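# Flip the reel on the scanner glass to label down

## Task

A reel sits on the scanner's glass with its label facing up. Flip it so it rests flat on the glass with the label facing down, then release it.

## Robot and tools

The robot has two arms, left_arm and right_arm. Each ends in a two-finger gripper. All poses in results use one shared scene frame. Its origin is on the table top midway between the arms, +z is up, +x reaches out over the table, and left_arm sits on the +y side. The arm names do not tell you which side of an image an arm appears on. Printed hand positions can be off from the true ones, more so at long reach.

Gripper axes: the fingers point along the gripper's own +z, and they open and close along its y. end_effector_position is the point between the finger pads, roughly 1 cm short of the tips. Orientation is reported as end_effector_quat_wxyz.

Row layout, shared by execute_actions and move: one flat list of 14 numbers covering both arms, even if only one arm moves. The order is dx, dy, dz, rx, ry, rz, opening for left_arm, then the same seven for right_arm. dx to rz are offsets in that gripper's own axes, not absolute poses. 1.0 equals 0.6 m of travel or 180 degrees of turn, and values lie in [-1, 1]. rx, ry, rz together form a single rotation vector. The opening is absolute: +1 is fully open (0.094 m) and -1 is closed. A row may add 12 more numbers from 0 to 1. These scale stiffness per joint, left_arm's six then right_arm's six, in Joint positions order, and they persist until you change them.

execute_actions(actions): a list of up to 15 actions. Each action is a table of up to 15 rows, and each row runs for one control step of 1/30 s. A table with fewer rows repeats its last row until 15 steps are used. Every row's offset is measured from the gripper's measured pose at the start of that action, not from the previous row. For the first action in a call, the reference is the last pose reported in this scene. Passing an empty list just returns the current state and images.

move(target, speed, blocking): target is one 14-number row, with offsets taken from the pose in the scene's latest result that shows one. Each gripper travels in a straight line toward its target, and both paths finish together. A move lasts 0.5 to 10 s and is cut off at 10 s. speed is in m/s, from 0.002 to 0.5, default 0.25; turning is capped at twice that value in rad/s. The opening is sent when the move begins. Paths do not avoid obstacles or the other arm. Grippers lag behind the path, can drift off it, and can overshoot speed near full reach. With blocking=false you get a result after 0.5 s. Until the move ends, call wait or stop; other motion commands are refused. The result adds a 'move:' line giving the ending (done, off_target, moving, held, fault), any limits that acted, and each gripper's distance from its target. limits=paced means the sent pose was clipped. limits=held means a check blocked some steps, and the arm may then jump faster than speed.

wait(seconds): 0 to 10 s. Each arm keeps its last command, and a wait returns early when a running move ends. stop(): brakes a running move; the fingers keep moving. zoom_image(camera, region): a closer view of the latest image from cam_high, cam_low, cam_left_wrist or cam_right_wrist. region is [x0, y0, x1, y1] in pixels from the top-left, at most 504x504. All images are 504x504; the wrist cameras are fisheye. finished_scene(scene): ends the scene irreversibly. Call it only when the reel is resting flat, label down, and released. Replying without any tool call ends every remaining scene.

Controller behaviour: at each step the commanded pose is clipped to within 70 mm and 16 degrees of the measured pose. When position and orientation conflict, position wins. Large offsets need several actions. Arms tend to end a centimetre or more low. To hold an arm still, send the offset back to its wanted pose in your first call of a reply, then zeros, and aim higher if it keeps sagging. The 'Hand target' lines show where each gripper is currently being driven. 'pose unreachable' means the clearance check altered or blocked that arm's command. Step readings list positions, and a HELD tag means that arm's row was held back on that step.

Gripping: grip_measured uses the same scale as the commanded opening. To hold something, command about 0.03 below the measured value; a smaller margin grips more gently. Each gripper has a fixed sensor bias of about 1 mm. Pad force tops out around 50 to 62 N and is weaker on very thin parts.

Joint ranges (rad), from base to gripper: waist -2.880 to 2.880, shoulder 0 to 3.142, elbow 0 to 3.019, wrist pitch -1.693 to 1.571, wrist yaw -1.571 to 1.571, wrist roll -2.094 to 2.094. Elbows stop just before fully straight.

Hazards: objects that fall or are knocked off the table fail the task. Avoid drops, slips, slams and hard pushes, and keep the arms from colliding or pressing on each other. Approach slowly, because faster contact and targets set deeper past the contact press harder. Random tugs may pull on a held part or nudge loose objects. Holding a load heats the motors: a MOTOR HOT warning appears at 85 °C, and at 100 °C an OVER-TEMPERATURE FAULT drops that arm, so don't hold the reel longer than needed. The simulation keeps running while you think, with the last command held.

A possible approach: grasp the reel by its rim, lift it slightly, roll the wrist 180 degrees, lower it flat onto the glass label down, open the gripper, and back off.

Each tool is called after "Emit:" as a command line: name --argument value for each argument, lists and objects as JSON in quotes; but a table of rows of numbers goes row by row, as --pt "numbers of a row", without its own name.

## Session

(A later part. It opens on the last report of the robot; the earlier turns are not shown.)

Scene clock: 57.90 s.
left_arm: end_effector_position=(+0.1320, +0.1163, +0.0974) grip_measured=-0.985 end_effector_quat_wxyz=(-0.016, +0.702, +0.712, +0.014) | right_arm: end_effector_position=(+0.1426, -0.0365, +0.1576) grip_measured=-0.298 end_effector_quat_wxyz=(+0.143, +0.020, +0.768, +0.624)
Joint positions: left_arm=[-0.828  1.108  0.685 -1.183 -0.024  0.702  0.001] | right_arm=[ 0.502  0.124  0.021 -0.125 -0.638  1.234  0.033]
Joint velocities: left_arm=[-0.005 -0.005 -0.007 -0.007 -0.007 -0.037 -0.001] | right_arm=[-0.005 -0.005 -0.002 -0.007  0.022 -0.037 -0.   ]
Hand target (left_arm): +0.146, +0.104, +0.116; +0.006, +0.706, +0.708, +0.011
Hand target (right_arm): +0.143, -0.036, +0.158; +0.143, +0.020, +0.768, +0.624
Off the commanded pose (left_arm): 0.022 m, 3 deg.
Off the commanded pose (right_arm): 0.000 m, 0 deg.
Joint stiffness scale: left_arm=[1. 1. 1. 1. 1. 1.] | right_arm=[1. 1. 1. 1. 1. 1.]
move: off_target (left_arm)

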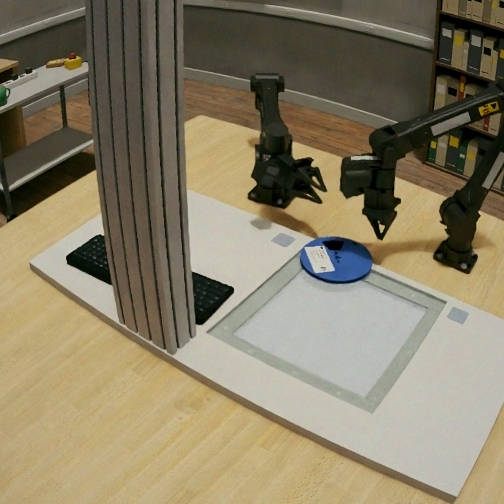

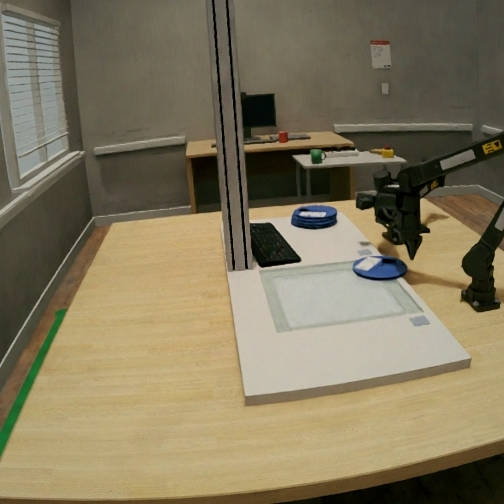

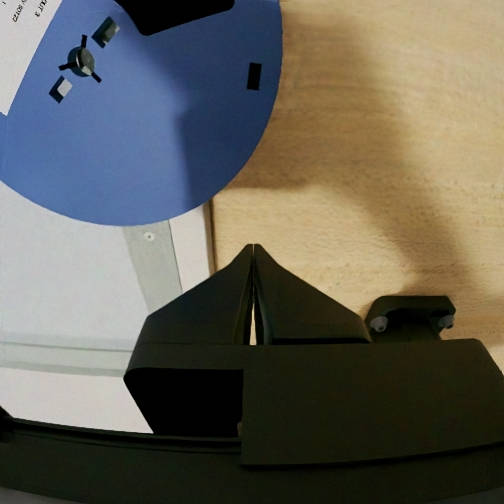

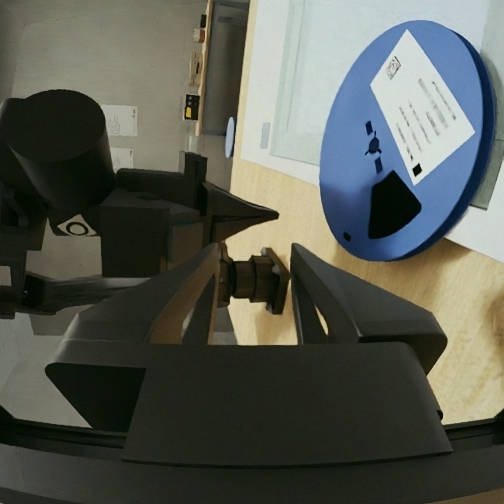

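Emit:
move --target '[-0.14,0.16,0.03,0,0,0,-1,0,0,0,0,0,0,-0.3]' --speed 0.15

Emit:
move --target '[0,0,0.05,0,0,0,-1,0,0,0,0,0,0,-0.3]' --speed 0.05

Emit:
move --target '[0.3,-0.035,0.025,0,0,0,-1,0,0,0,0,0,0,-0.3]' --speed 0.06

Scene clock: 60.63 s.
left_arm: end_effector_position=(+0.2092, +0.0483, +0.0581) grip_measured=-0.985 end_effector_quat_wxyz=(-0.044, +0.700, +0.713, +0.015) | right_arm: end_effector_position=(+0.1426, -0.0365, +0.1576) grip_measured=-0.298 end_effector_quat_wxyz=(+0.143, +0.020, +0.768, +0.624)
Joint positions: left_arm=[-0.791  1.489  0.906 -1.076 -0.026  0.734  0.001] | right_arm=[ 0.502  0.124  0.021 -0.125 -0.638  1.234  0.033]
Joint velocities: left_arm=[-0.015  0.015  0.007 -0.007 -0.066 -0.095  0.   ] | right_arm=[ 0.005  0.005  0.002 -0.007  0.007  0.007 -0.   ]
Hand target (left_arm): +0.228, +0.035, +0.073; -0.016, +0.702, +0.712, +0.014
Hand target (right_arm): +0.143, -0.036, +0.158; +0.143, +0.020, +0.768, +0.624
Off the commanded pose (left_arm): 0.030 m, 3 deg.
Off the commanded pose (right_arm): 0.000 m, 0 deg.
Joint stiffness scale: left_arm=[1. 1. 1. 1. 1. 1.] | right_arm=[1. 1. 1. 1. 1. 1.]
move: off_target (left_arm)

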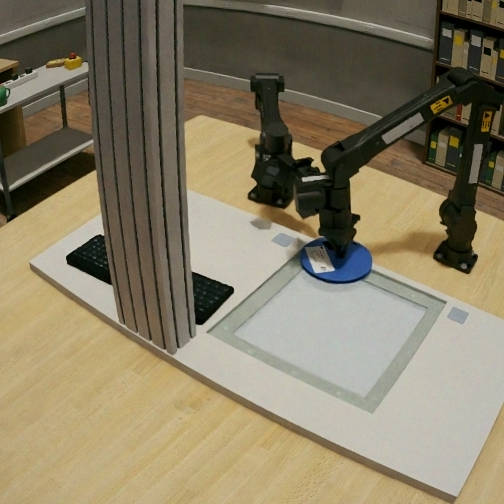

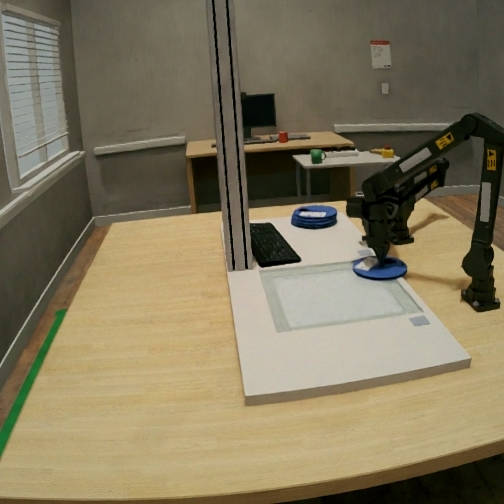

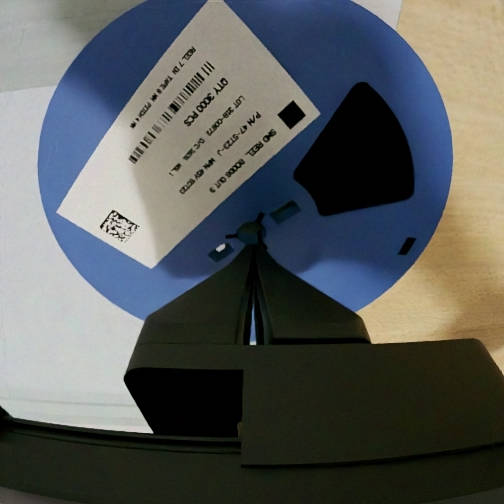

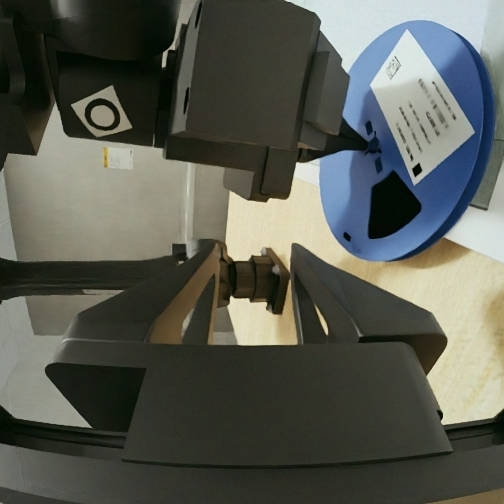

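Scene clock: 61.47 s.
left_arm: end_effector_position=(+0.2094, +0.0481, +0.0543) grip_measured=-0.986 end_effector_quat_wxyz=(-0.034, +0.700, +0.713, +0.014) | right_arm: end_effector_position=(+0.1426, -0.0365, +0.1576) grip_measured=-0.298 end_effector_quat_wxyz=(+0.143, +0.020, +0.768, +0.624)
Joint positions: left_arm=[-0.791  1.484  0.888 -1.045 -0.026  0.734  0.001] | right_arm=[ 0.502  0.124  0.021 -0.125 -0.638  1.234  0.033]
Joint velocities: left_arm=[-0.005 -0.024 -0.002  0.007 -0.095  0.051 -0.001] | right_arm=[-0.005  0.005 -0.002  0.002 -0.066  0.037  0.001]
Hand target (left_arm): +0.207, +0.052, +0.030; -0.044, +0.700, +0.713, +0.015
Hand target (right_arm): +0.143, -0.036, +0.158; +0.143, +0.020, +0.768, +0.624
Off the commanded pose (left_arm): 0.026 m, 1 deg.
Off the commanded pose (right_arm): 0.000 m, 0 deg.
Joint stiffness scale: left_arm=[1. 1. 1. 1. 1. 1.] | right_arm=[1. 1. 1. 1. 1. 1.]
move: off_target (left_arm)

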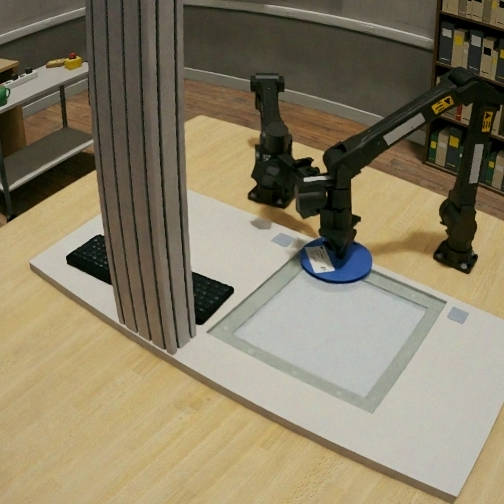

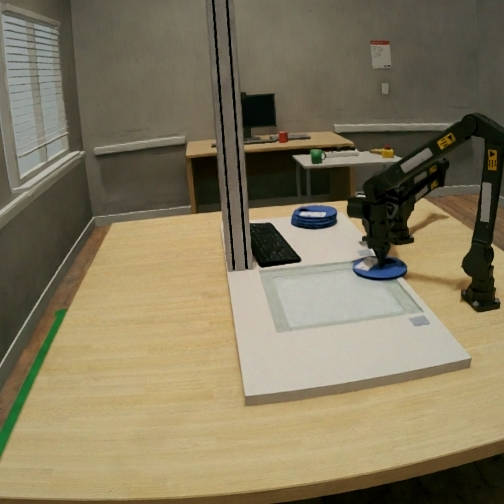

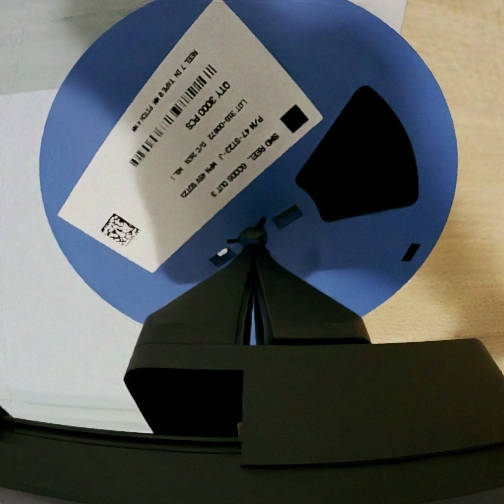

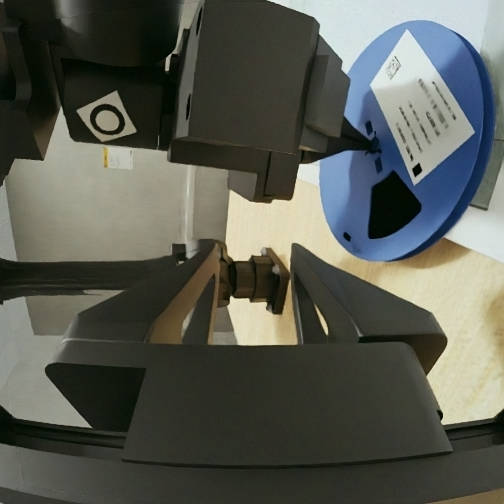

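Scene clock: 64.90 s.
left_arm: end_effector_position=(+0.1900, +0.2284, +0.0540) grip_measured=-0.986 end_effector_quat_wxyz=(-0.034, +0.696, +0.717, +0.019) | right_arm: end_effector_position=(+0.1426, -0.0365, +0.1576) grip_measured=-0.298 end_effector_quat_wxyz=(+0.143, +0.020, +0.768, +0.624)
Joint positions: left_arm=[-0.341  1.148  0.583 -1.053 -0.061  1.173  0.001] | right_arm=[ 0.502  0.124  0.021 -0.125 -0.638  1.234  0.033]
Joint velocities: left_arm=[-0.015 -0.005 -0.012  0.007 -0.007  0.007 -0.001] | right_arm=[-0.005 -0.015 -0.007 -0.007 -0.022  0.051 -0.   ]
Hand target (left_arm): +0.188, +0.232, +0.056; -0.034, +0.700, +0.713, +0.019
Hand target (right_arm): +0.143, -0.036, +0.158; +0.143, +0.020, +0.768, +0.624
Off the commanded pose (left_arm): 0.006 m, 1 deg.
Off the commanded pose (right_arm): 0.000 m, 0 deg.
Joint stiffness scale: left_arm=[1. 1. 1. 1. 1. 1.] | right_arm=[1. 1. 1. 1. 1. 1.]
move: done

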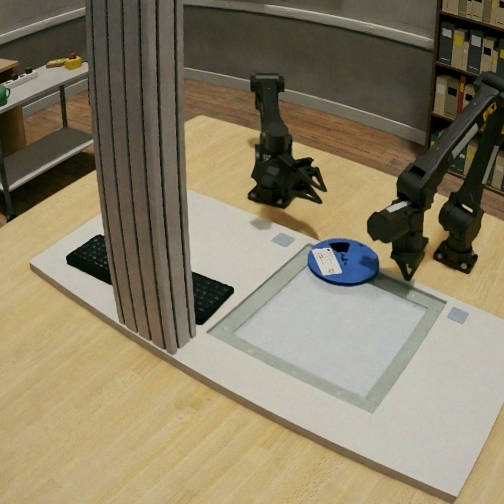

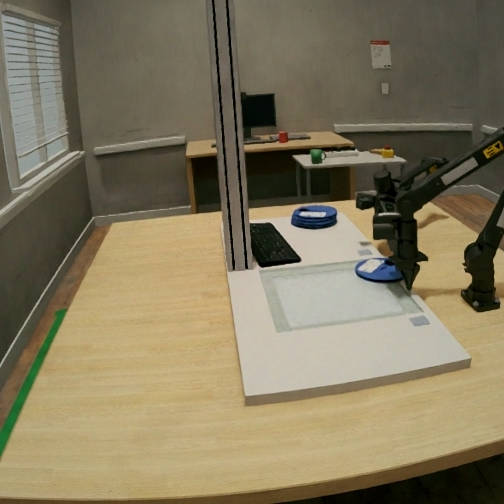

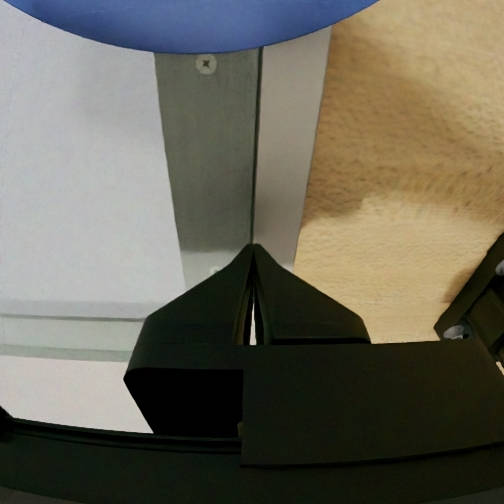

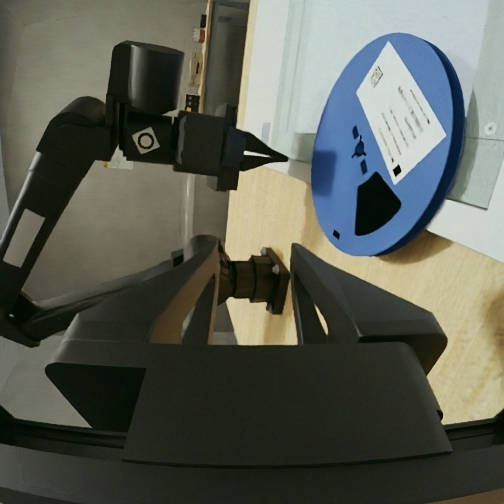

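Emit:
move --target '[0,0.03,0.012,0,0,0,1,-0.4,0.2,-0.4,0,0,0,-0.3]' --speed 0.2

Emit:
move --target '[-0.58,0.0,-0.045,0,0,0,1,0,0,0,0,0,0,-0.3]' --speed 0.08

Scene clock: 68.47 s.
left_arm: end_effector_position=(+0.1920, +0.2299, +0.0460) grip_measured=+1.000 end_effector_quat_wxyz=(-0.042, +0.698, +0.715, +0.015) | right_arm: end_effector_position=(+0.2945, -0.2762, +0.3410) grip_measured=-0.298 end_effector_quat_wxyz=(+0.301, +0.186, +0.685, +0.637)
Joint positions: left_arm=[-0.332  1.183  0.583 -1.036 -0.061  1.187  0.094] | right_arm=[-0.869  0.773  0.67  -0.895 -1.563  0.397  0.033]
Joint velocities: left_arm=[ 0.005 -0.005 -0.002  0.007 -0.051 -0.022  0.   ] | right_arm=[-0.005  0.005  0.002  0.002 -0.022 -0.051 -0.001]
Hand target (left_arm): +0.207, +0.230, +0.047; -0.034, +0.696, +0.717, +0.020
Hand target (right_arm): +0.298, -0.281, +0.362; +0.317, +0.172, +0.687, +0.631
Off the commanded pose (left_arm): 0.016 m, 1 deg.
Off the commanded pose (right_arm): 0.026 m, 28 deg; orientation clipped at the last step of the last action.
Joint stiffness scale: left_arm=[1. 1. 1. 1. 1. 1.] | right_arm=[1. 1. 1. 1. 1. 1.]
joint sent to its limit (right arm) — the command would take joint 5 (wrist yaw) past its lower limit, so that joint was sent only as far as its limit.
move: off_target (left_arm, right_arm); limits=paced

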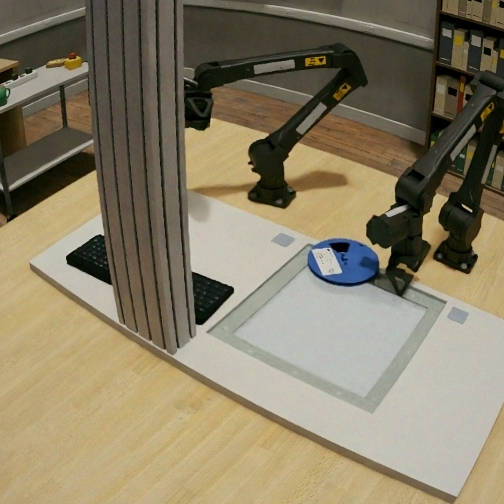

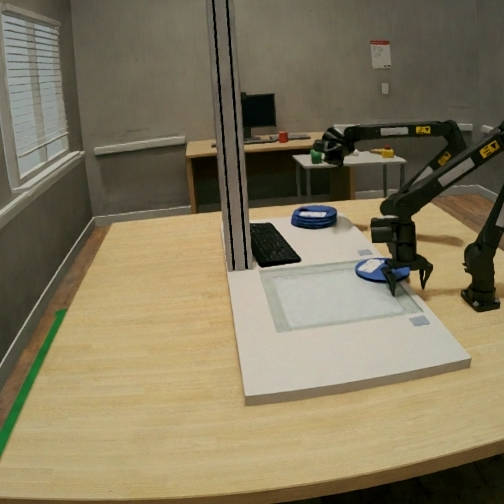

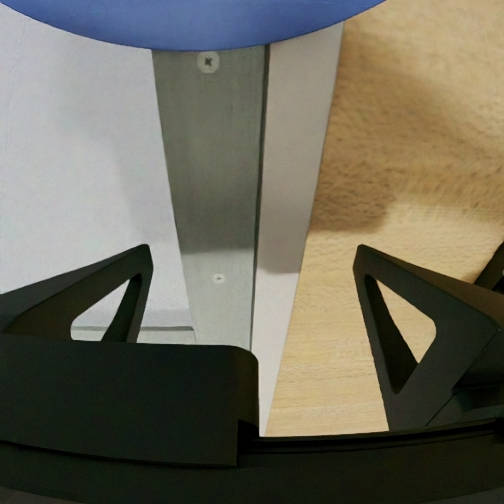

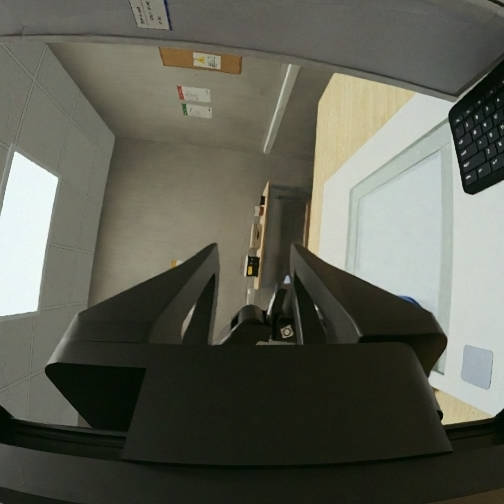

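Scene clock: 73.17 s.
left_arm: end_effector_position=(+0.1964, -0.1079, +0.0475) grip_measured=+1.000 end_effector_quat_wxyz=(-0.039, +0.696, +0.717, +0.013) | right_arm: end_effector_position=(+0.2945, -0.2762, +0.3410) grip_measured=-0.298 end_effector_quat_wxyz=(+0.301, +0.186, +0.685, +0.637)
Joint positions: left_arm=[-1.03   1.777  1.242 -1.119 -0.004  0.484  0.094] | right_arm=[-0.869  0.773  0.67  -0.895 -1.563  0.397  0.033]
Joint velocities: left_arm=[-0.005 -0.005 -0.007 -0.012  0.022  0.022  0.   ] | right_arm=[-0.015 -0.015 -0.002  0.007  0.022 -0.022 -0.001]
Hand target (left_arm): +0.193, -0.122, +0.041; -0.043, +0.698, +0.714, +0.008
Hand target (right_arm): +0.295, -0.276, +0.341; +0.301, +0.186, +0.685, +0.637
Off the commanded pose (left_arm): 0.012 m, 1 deg.
Off the commanded pose (right_arm): 0.000 m, 0 deg.
Joint stiffness scale: left_arm=[1. 1. 1. 1. 1. 1.] | right_arm=[1. 1. 1. 1. 1. 1.]
move: off_target (left_arm)

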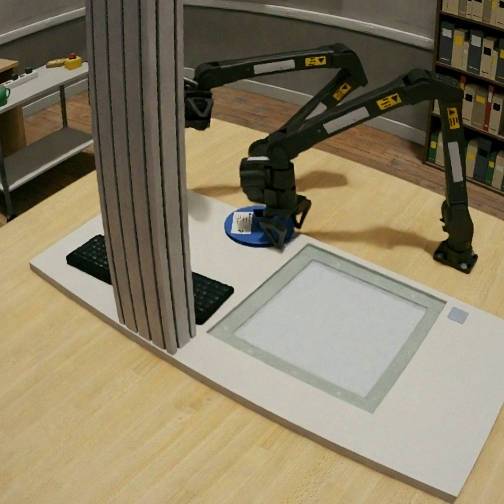

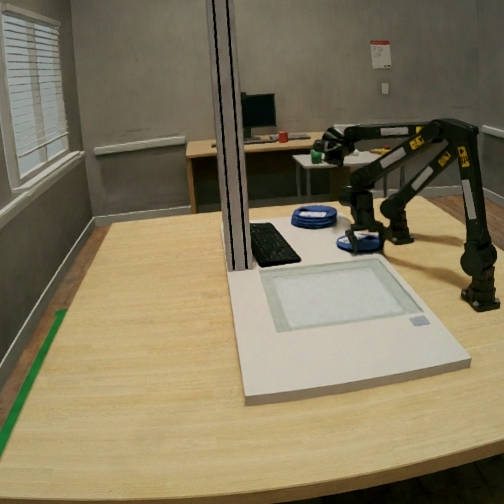

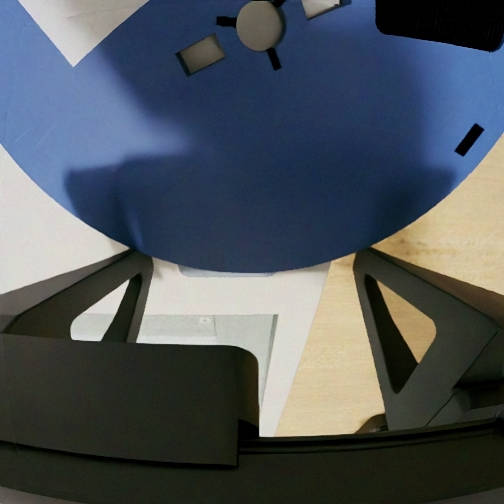

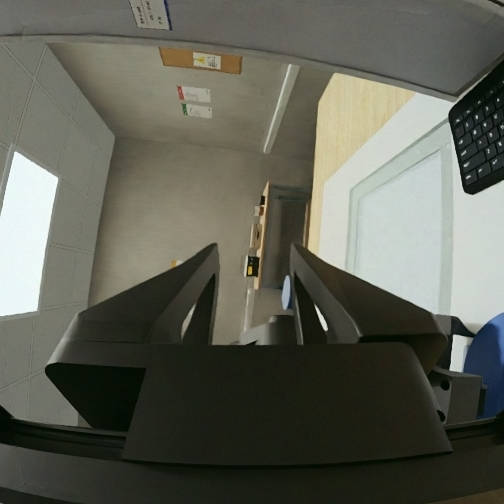

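Emit:
move --target '[0.047,-0.16,-0.1,0,0,-0.14,-0.3,0,0,0,0,0,0,-0.3]' --speed 0.15

Emit:
move --target '[0,0,0,0,-0.53,0,-0.3,0,0,0,0,0,0,-0.3]' --speed 0.4

Emit:
move --target '[0,0,0,0,0,0.5,-0.3,0,0,0,0,0,0,-0.3]' --speed 0.4

Scene clock: 76.57 s.
left_arm: end_effector_position=(+0.1056, -0.0897, +0.1085) grip_measured=-0.298 end_effector_quat_wxyz=(-0.038, +0.527, +0.849, +0.021) | right_arm: end_effector_position=(+0.2945, -0.2762, +0.3410) grip_measured=-0.298 end_effector_quat_wxyz=(+0.301, +0.186, +0.685, +0.637)
Joint positions: left_arm=[-1.191  1.576  1.157 -1.238  0.013 -0.105  0.033] | right_arm=[-0.869  0.773  0.67  -0.895 -1.563  0.397  0.033]
Joint velocities: left_arm=[-0.005 -0.015  0.017  0.002 -0.022 -0.007  0.001] | right_arm=[-0.015 -0.005  0.007 -0.002 -0.051 -0.037 -0.001]
Hand target (left_arm): +0.101, -0.088, +0.114; -0.037, +0.523, +0.851, +0.020
Hand target (right_arm): +0.294, -0.276, +0.341; +0.301, +0.186, +0.685, +0.637
Off the commanded pose (left_arm): 0.006 m, 1 deg.
Off the commanded pose (right_arm): 0.000 m, 0 deg.
Joint stiffness scale: left_arm=[1. 1. 1. 1. 1. 1.] | right_arm=[1. 1. 1. 1. 1. 1.]
move: done

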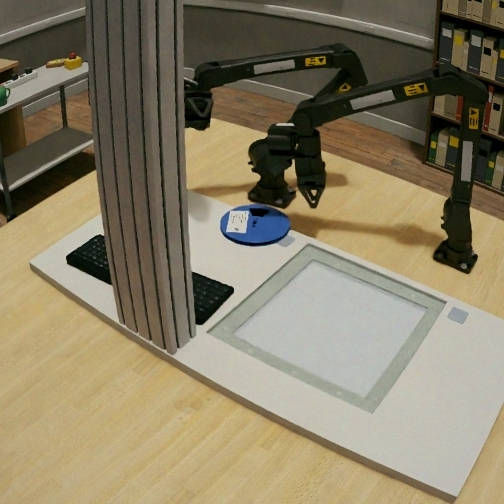

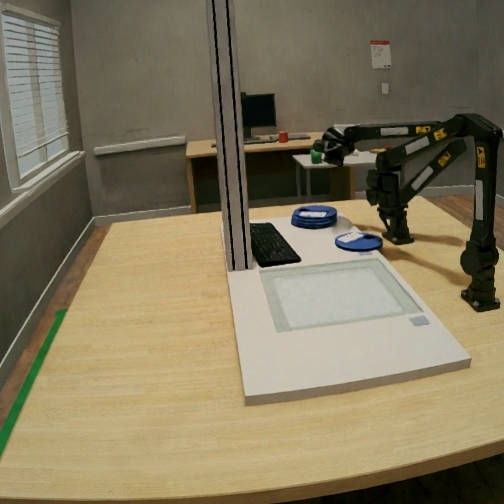

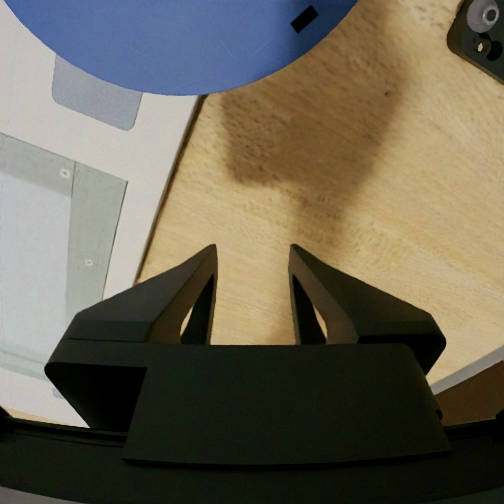

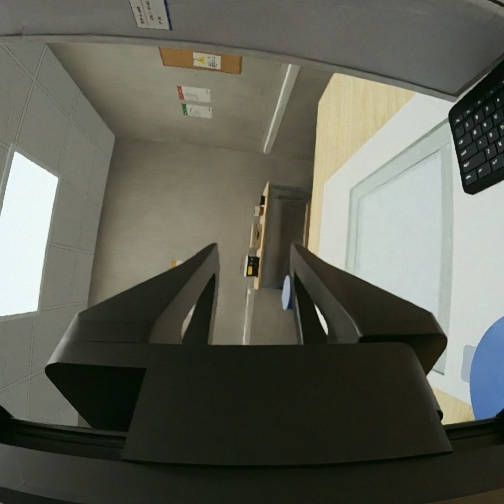

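Scene clock: 79.30 s.
left_arm: end_effector_position=(+0.1089, -0.0864, +0.1017) grip_measured=-0.298 end_effector_quat_wxyz=(+0.591, +0.370, +0.611, -0.376) | right_arm: end_effector_position=(+0.2945, -0.2762, +0.3410) grip_measured=-0.298 end_effector_quat_wxyz=(+0.301, +0.186, +0.685, +0.637)
Joint positions: left_arm=[-1.257  1.769  0.225  1.526 -0.171 -0.027  0.033] | right_arm=[-0.869  0.773  0.67  -0.895 -1.563  0.397  0.033]
Joint velocities: left_arm=[ 0.005  0.005 -0.002 -0.002 -0.007 -0.051  0.001] | right_arm=[ 0.005 -0.024 -0.002 -0.022  0.037 -0.037  0.   ]
Hand target (left_arm): +0.105, -0.089, +0.108; +0.598, +0.372, +0.599, -0.381
Hand target (right_arm): +0.294, -0.276, +0.341; +0.301, +0.186, +0.685, +0.637
Off the commanded pose (left_arm): 0.008 m, 2 deg.
Off the commanded pose (right_arm): 0.000 m, 0 deg.
Joint stiffness scale: left_arm=[1. 1. 1. 1. 1. 1.] | right_arm=[1. 1. 1. 1. 1. 1.]
move: done

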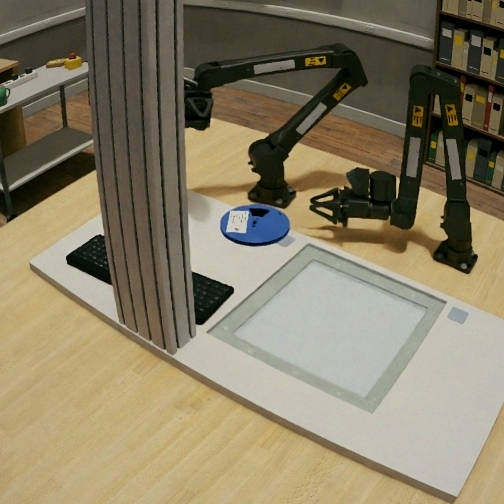

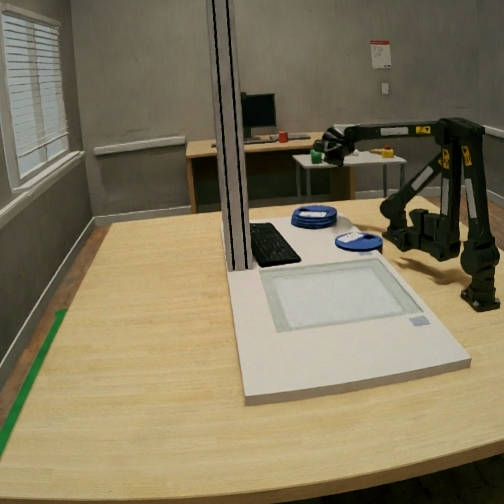

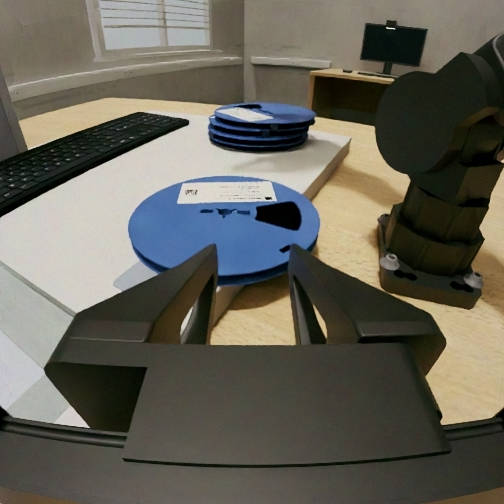

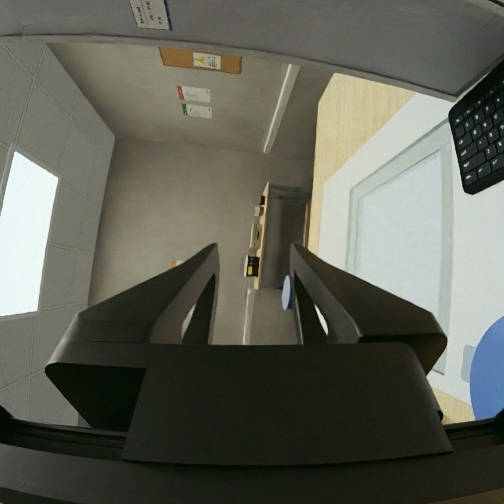

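Scene clock: 81.93 s.
left_arm: end_effector_position=(+0.1089, -0.0864, +0.1017) grip_measured=-0.298 end_effector_quat_wxyz=(+0.685, +0.691, +0.177, +0.145) | right_arm: end_effector_position=(+0.2945, -0.2762, +0.3410) grip_measured=-0.298 end_effector_quat_wxyz=(+0.301, +0.186, +0.685, +0.637)
Joint positions: left_arm=[-1.257  1.769  0.225  1.526 -0.171  1.526  0.033] | right_arm=[-0.869  0.773  0.67  -0.895 -1.563  0.397  0.033]
Joint velocities: left_arm=[-0.005 -0.005 -0.002 -0.007 -0.007  0.022  0.   ] | right_arm=[ 0.005  0.005 -0.012 -0.007 -0.037  0.022 -0.001]
Hand target (left_arm): +0.109, -0.086, +0.102; +0.684, +0.693, +0.170, +0.151
Hand target (right_arm): +0.294, -0.276, +0.341; +0.301, +0.186, +0.685, +0.637
Off the commanded pose (left_arm): 0.000 m, 1 deg.
Off the commanded pose (right_arm): 0.000 m, 0 deg.
Joint stiffness scale: left_arm=[1. 1. 1. 1. 1. 1.] | right_arm=[1. 1. 1. 1. 1. 1.]
move: done

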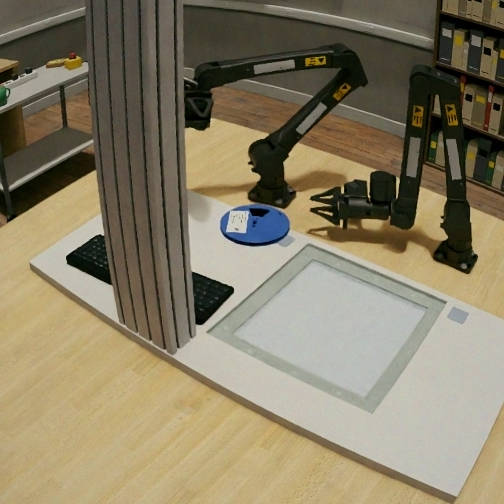

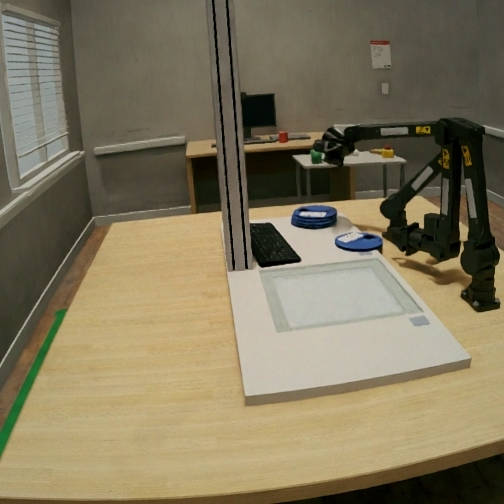

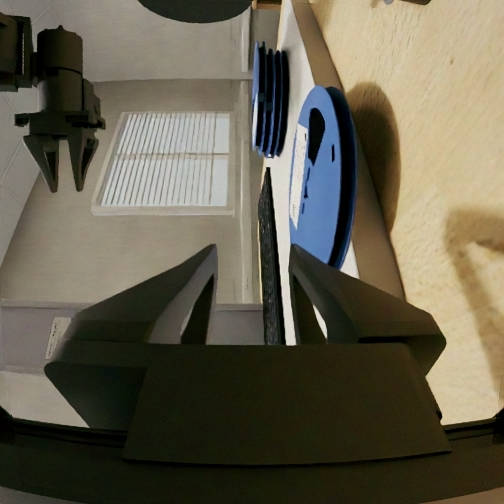

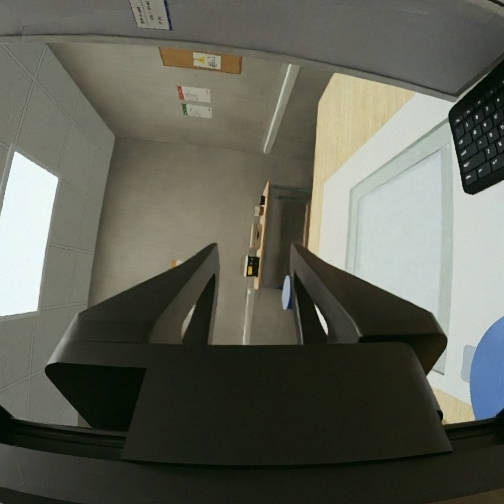

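Emit:
move --target '[-0.02,-0.1,0.03,0.11,0,0,-0.2,0,0,0,0,0,0,-0.3]' --speed 0.1

Emit:
zoom_image --camera "cam_high" --region '[180,150,400,290]'

Scene clock: 85.50 s.
left_arm: end_effector_position=(+0.1057, -0.0945, +0.0312) grip_measured=-0.202 end_effector_quat_wxyz=(+0.542, +0.807, +0.199, +0.122) | right_arm: end_effector_position=(+0.2945, -0.2762, +0.3410) grip_measured=-0.298 end_effector_quat_wxyz=(+0.301, +0.186, +0.685, +0.637)
Joint positions: left_arm=[-1.27   1.667  0.289  0.978 -0.174  1.477  0.037] | right_arm=[-0.869  0.773  0.67  -0.895 -1.563  0.397  0.033]
Joint velocities: left_arm=[-0.005 -0.005 -0.012 -0.007  0.066 -0.051 -0.   ] | right_arm=[-0.005 -0.015 -0.002 -0.007 -0.022  0.007  0.   ]
Hand target (left_arm): +0.104, -0.108, +0.043; +0.556, +0.799, +0.201, +0.113
Hand target (right_arm): +0.294, -0.276, +0.341; +0.301, +0.186, +0.685, +0.637
Off the commanded pose (left_arm): 0.017 m, 2 deg.
Off the commanded pose (right_arm): 0.000 m, 0 deg.
Joint stiffness scale: left_arm=[1. 1. 1. 1. 1. 1.] | right_arm=[1. 1. 1. 1. 1. 1.]
move: off_target (left_arm)

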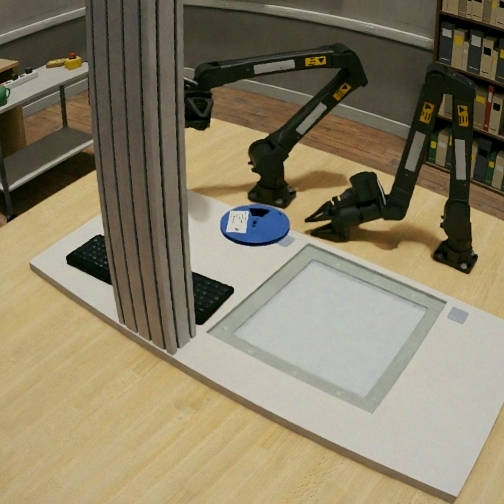

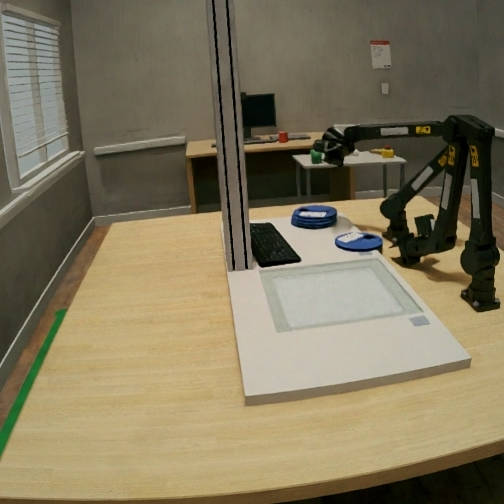

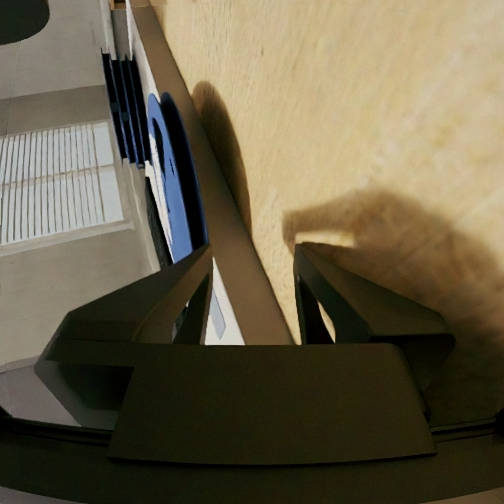

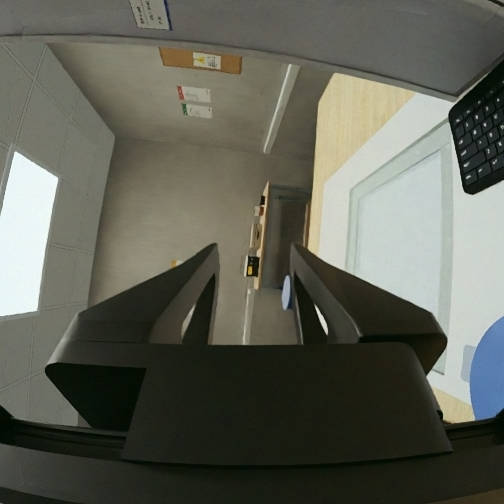

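Region (180, 150, 400, 290) of cam_high's 504x504 image, scaled by 2.291, with more detail than that image has; it fills the top 321 rows of this view, and the rest is white.

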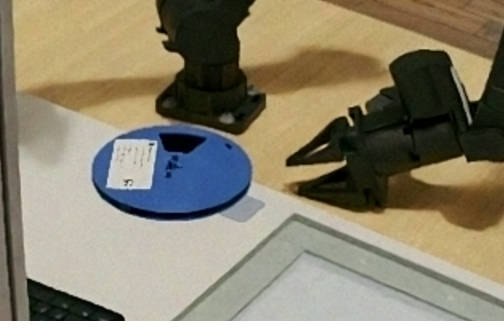

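Emit:
move --target '[-0.02,0.087,0.127,0,0,0,-0.2,0,0,0,0,0,0,-0.3]' --speed 0.06

Emit:
zoom_image --camera "cam_high" --region '[180,150,400,290]'

Scene clock: 88.07 s.
left_arm: end_effector_position=(+0.1273, -0.1690, +0.0433) grip_measured=-0.202 end_effector_quat_wxyz=(+0.535, +0.813, +0.199, +0.117) | right_arm: end_effector_position=(+0.2945, -0.2762, +0.3410) grip_measured=-0.298 end_effector_quat_wxyz=(+0.301, +0.186, +0.685, +0.637)
Joint positions: left_arm=[-1.265  1.699  0.504  0.778 -0.161  1.476  0.037] | right_arm=[-0.869  0.773  0.67  -0.895 -1.563  0.397  0.033]
Joint velocities: left_arm=[-0.005  0.005 -0.022  0.017  0.081  0.007 -0.001] | right_arm=[-0.015  0.005 -0.012  0.007 -0.051 -0.037 -0.   ]
Hand target (left_arm): +0.136, -0.180, +0.050; +0.542, +0.807, +0.199, +0.122
Hand target (right_arm): +0.294, -0.276, +0.341; +0.301, +0.186, +0.685, +0.637
Off the commanded pose (left_arm): 0.016 m, 1 deg.
Off the commanded pose (right_arm): 0.000 m, 0 deg.
Joint stiffness scale: left_arm=[1. 1. 1. 1. 1. 1.] | right_arm=[1. 1. 1. 1. 1. 1.]
move: off_target (left_arm)

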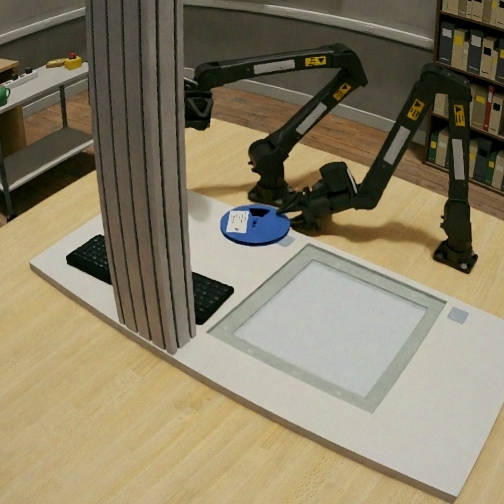

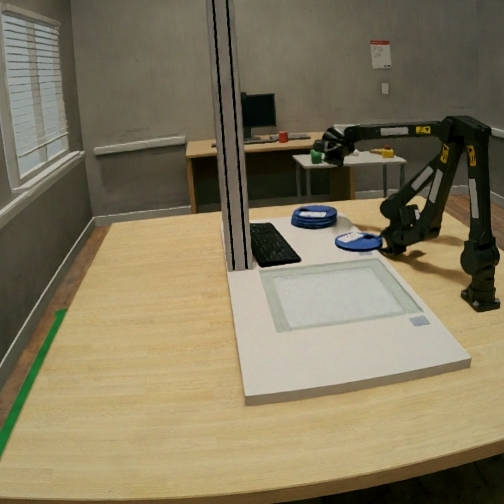

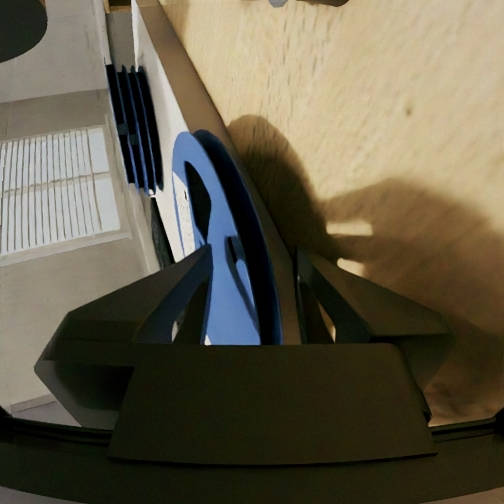

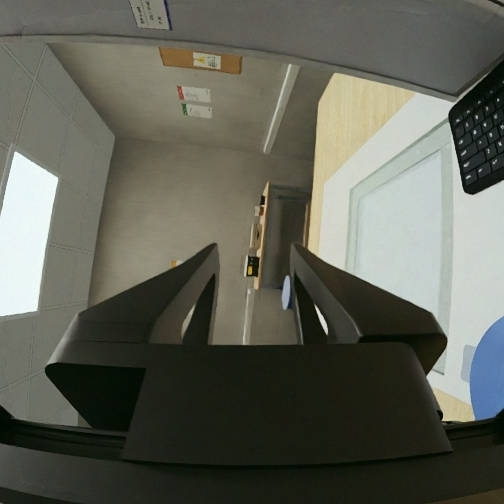

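Region (180, 150, 400, 290) of cam_high's 504x504 image, scaled by 2.291, with more detail than that image has; it fills the top 321 rows of this view, and the rest is white.

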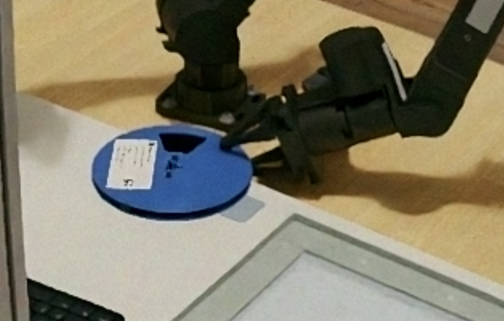

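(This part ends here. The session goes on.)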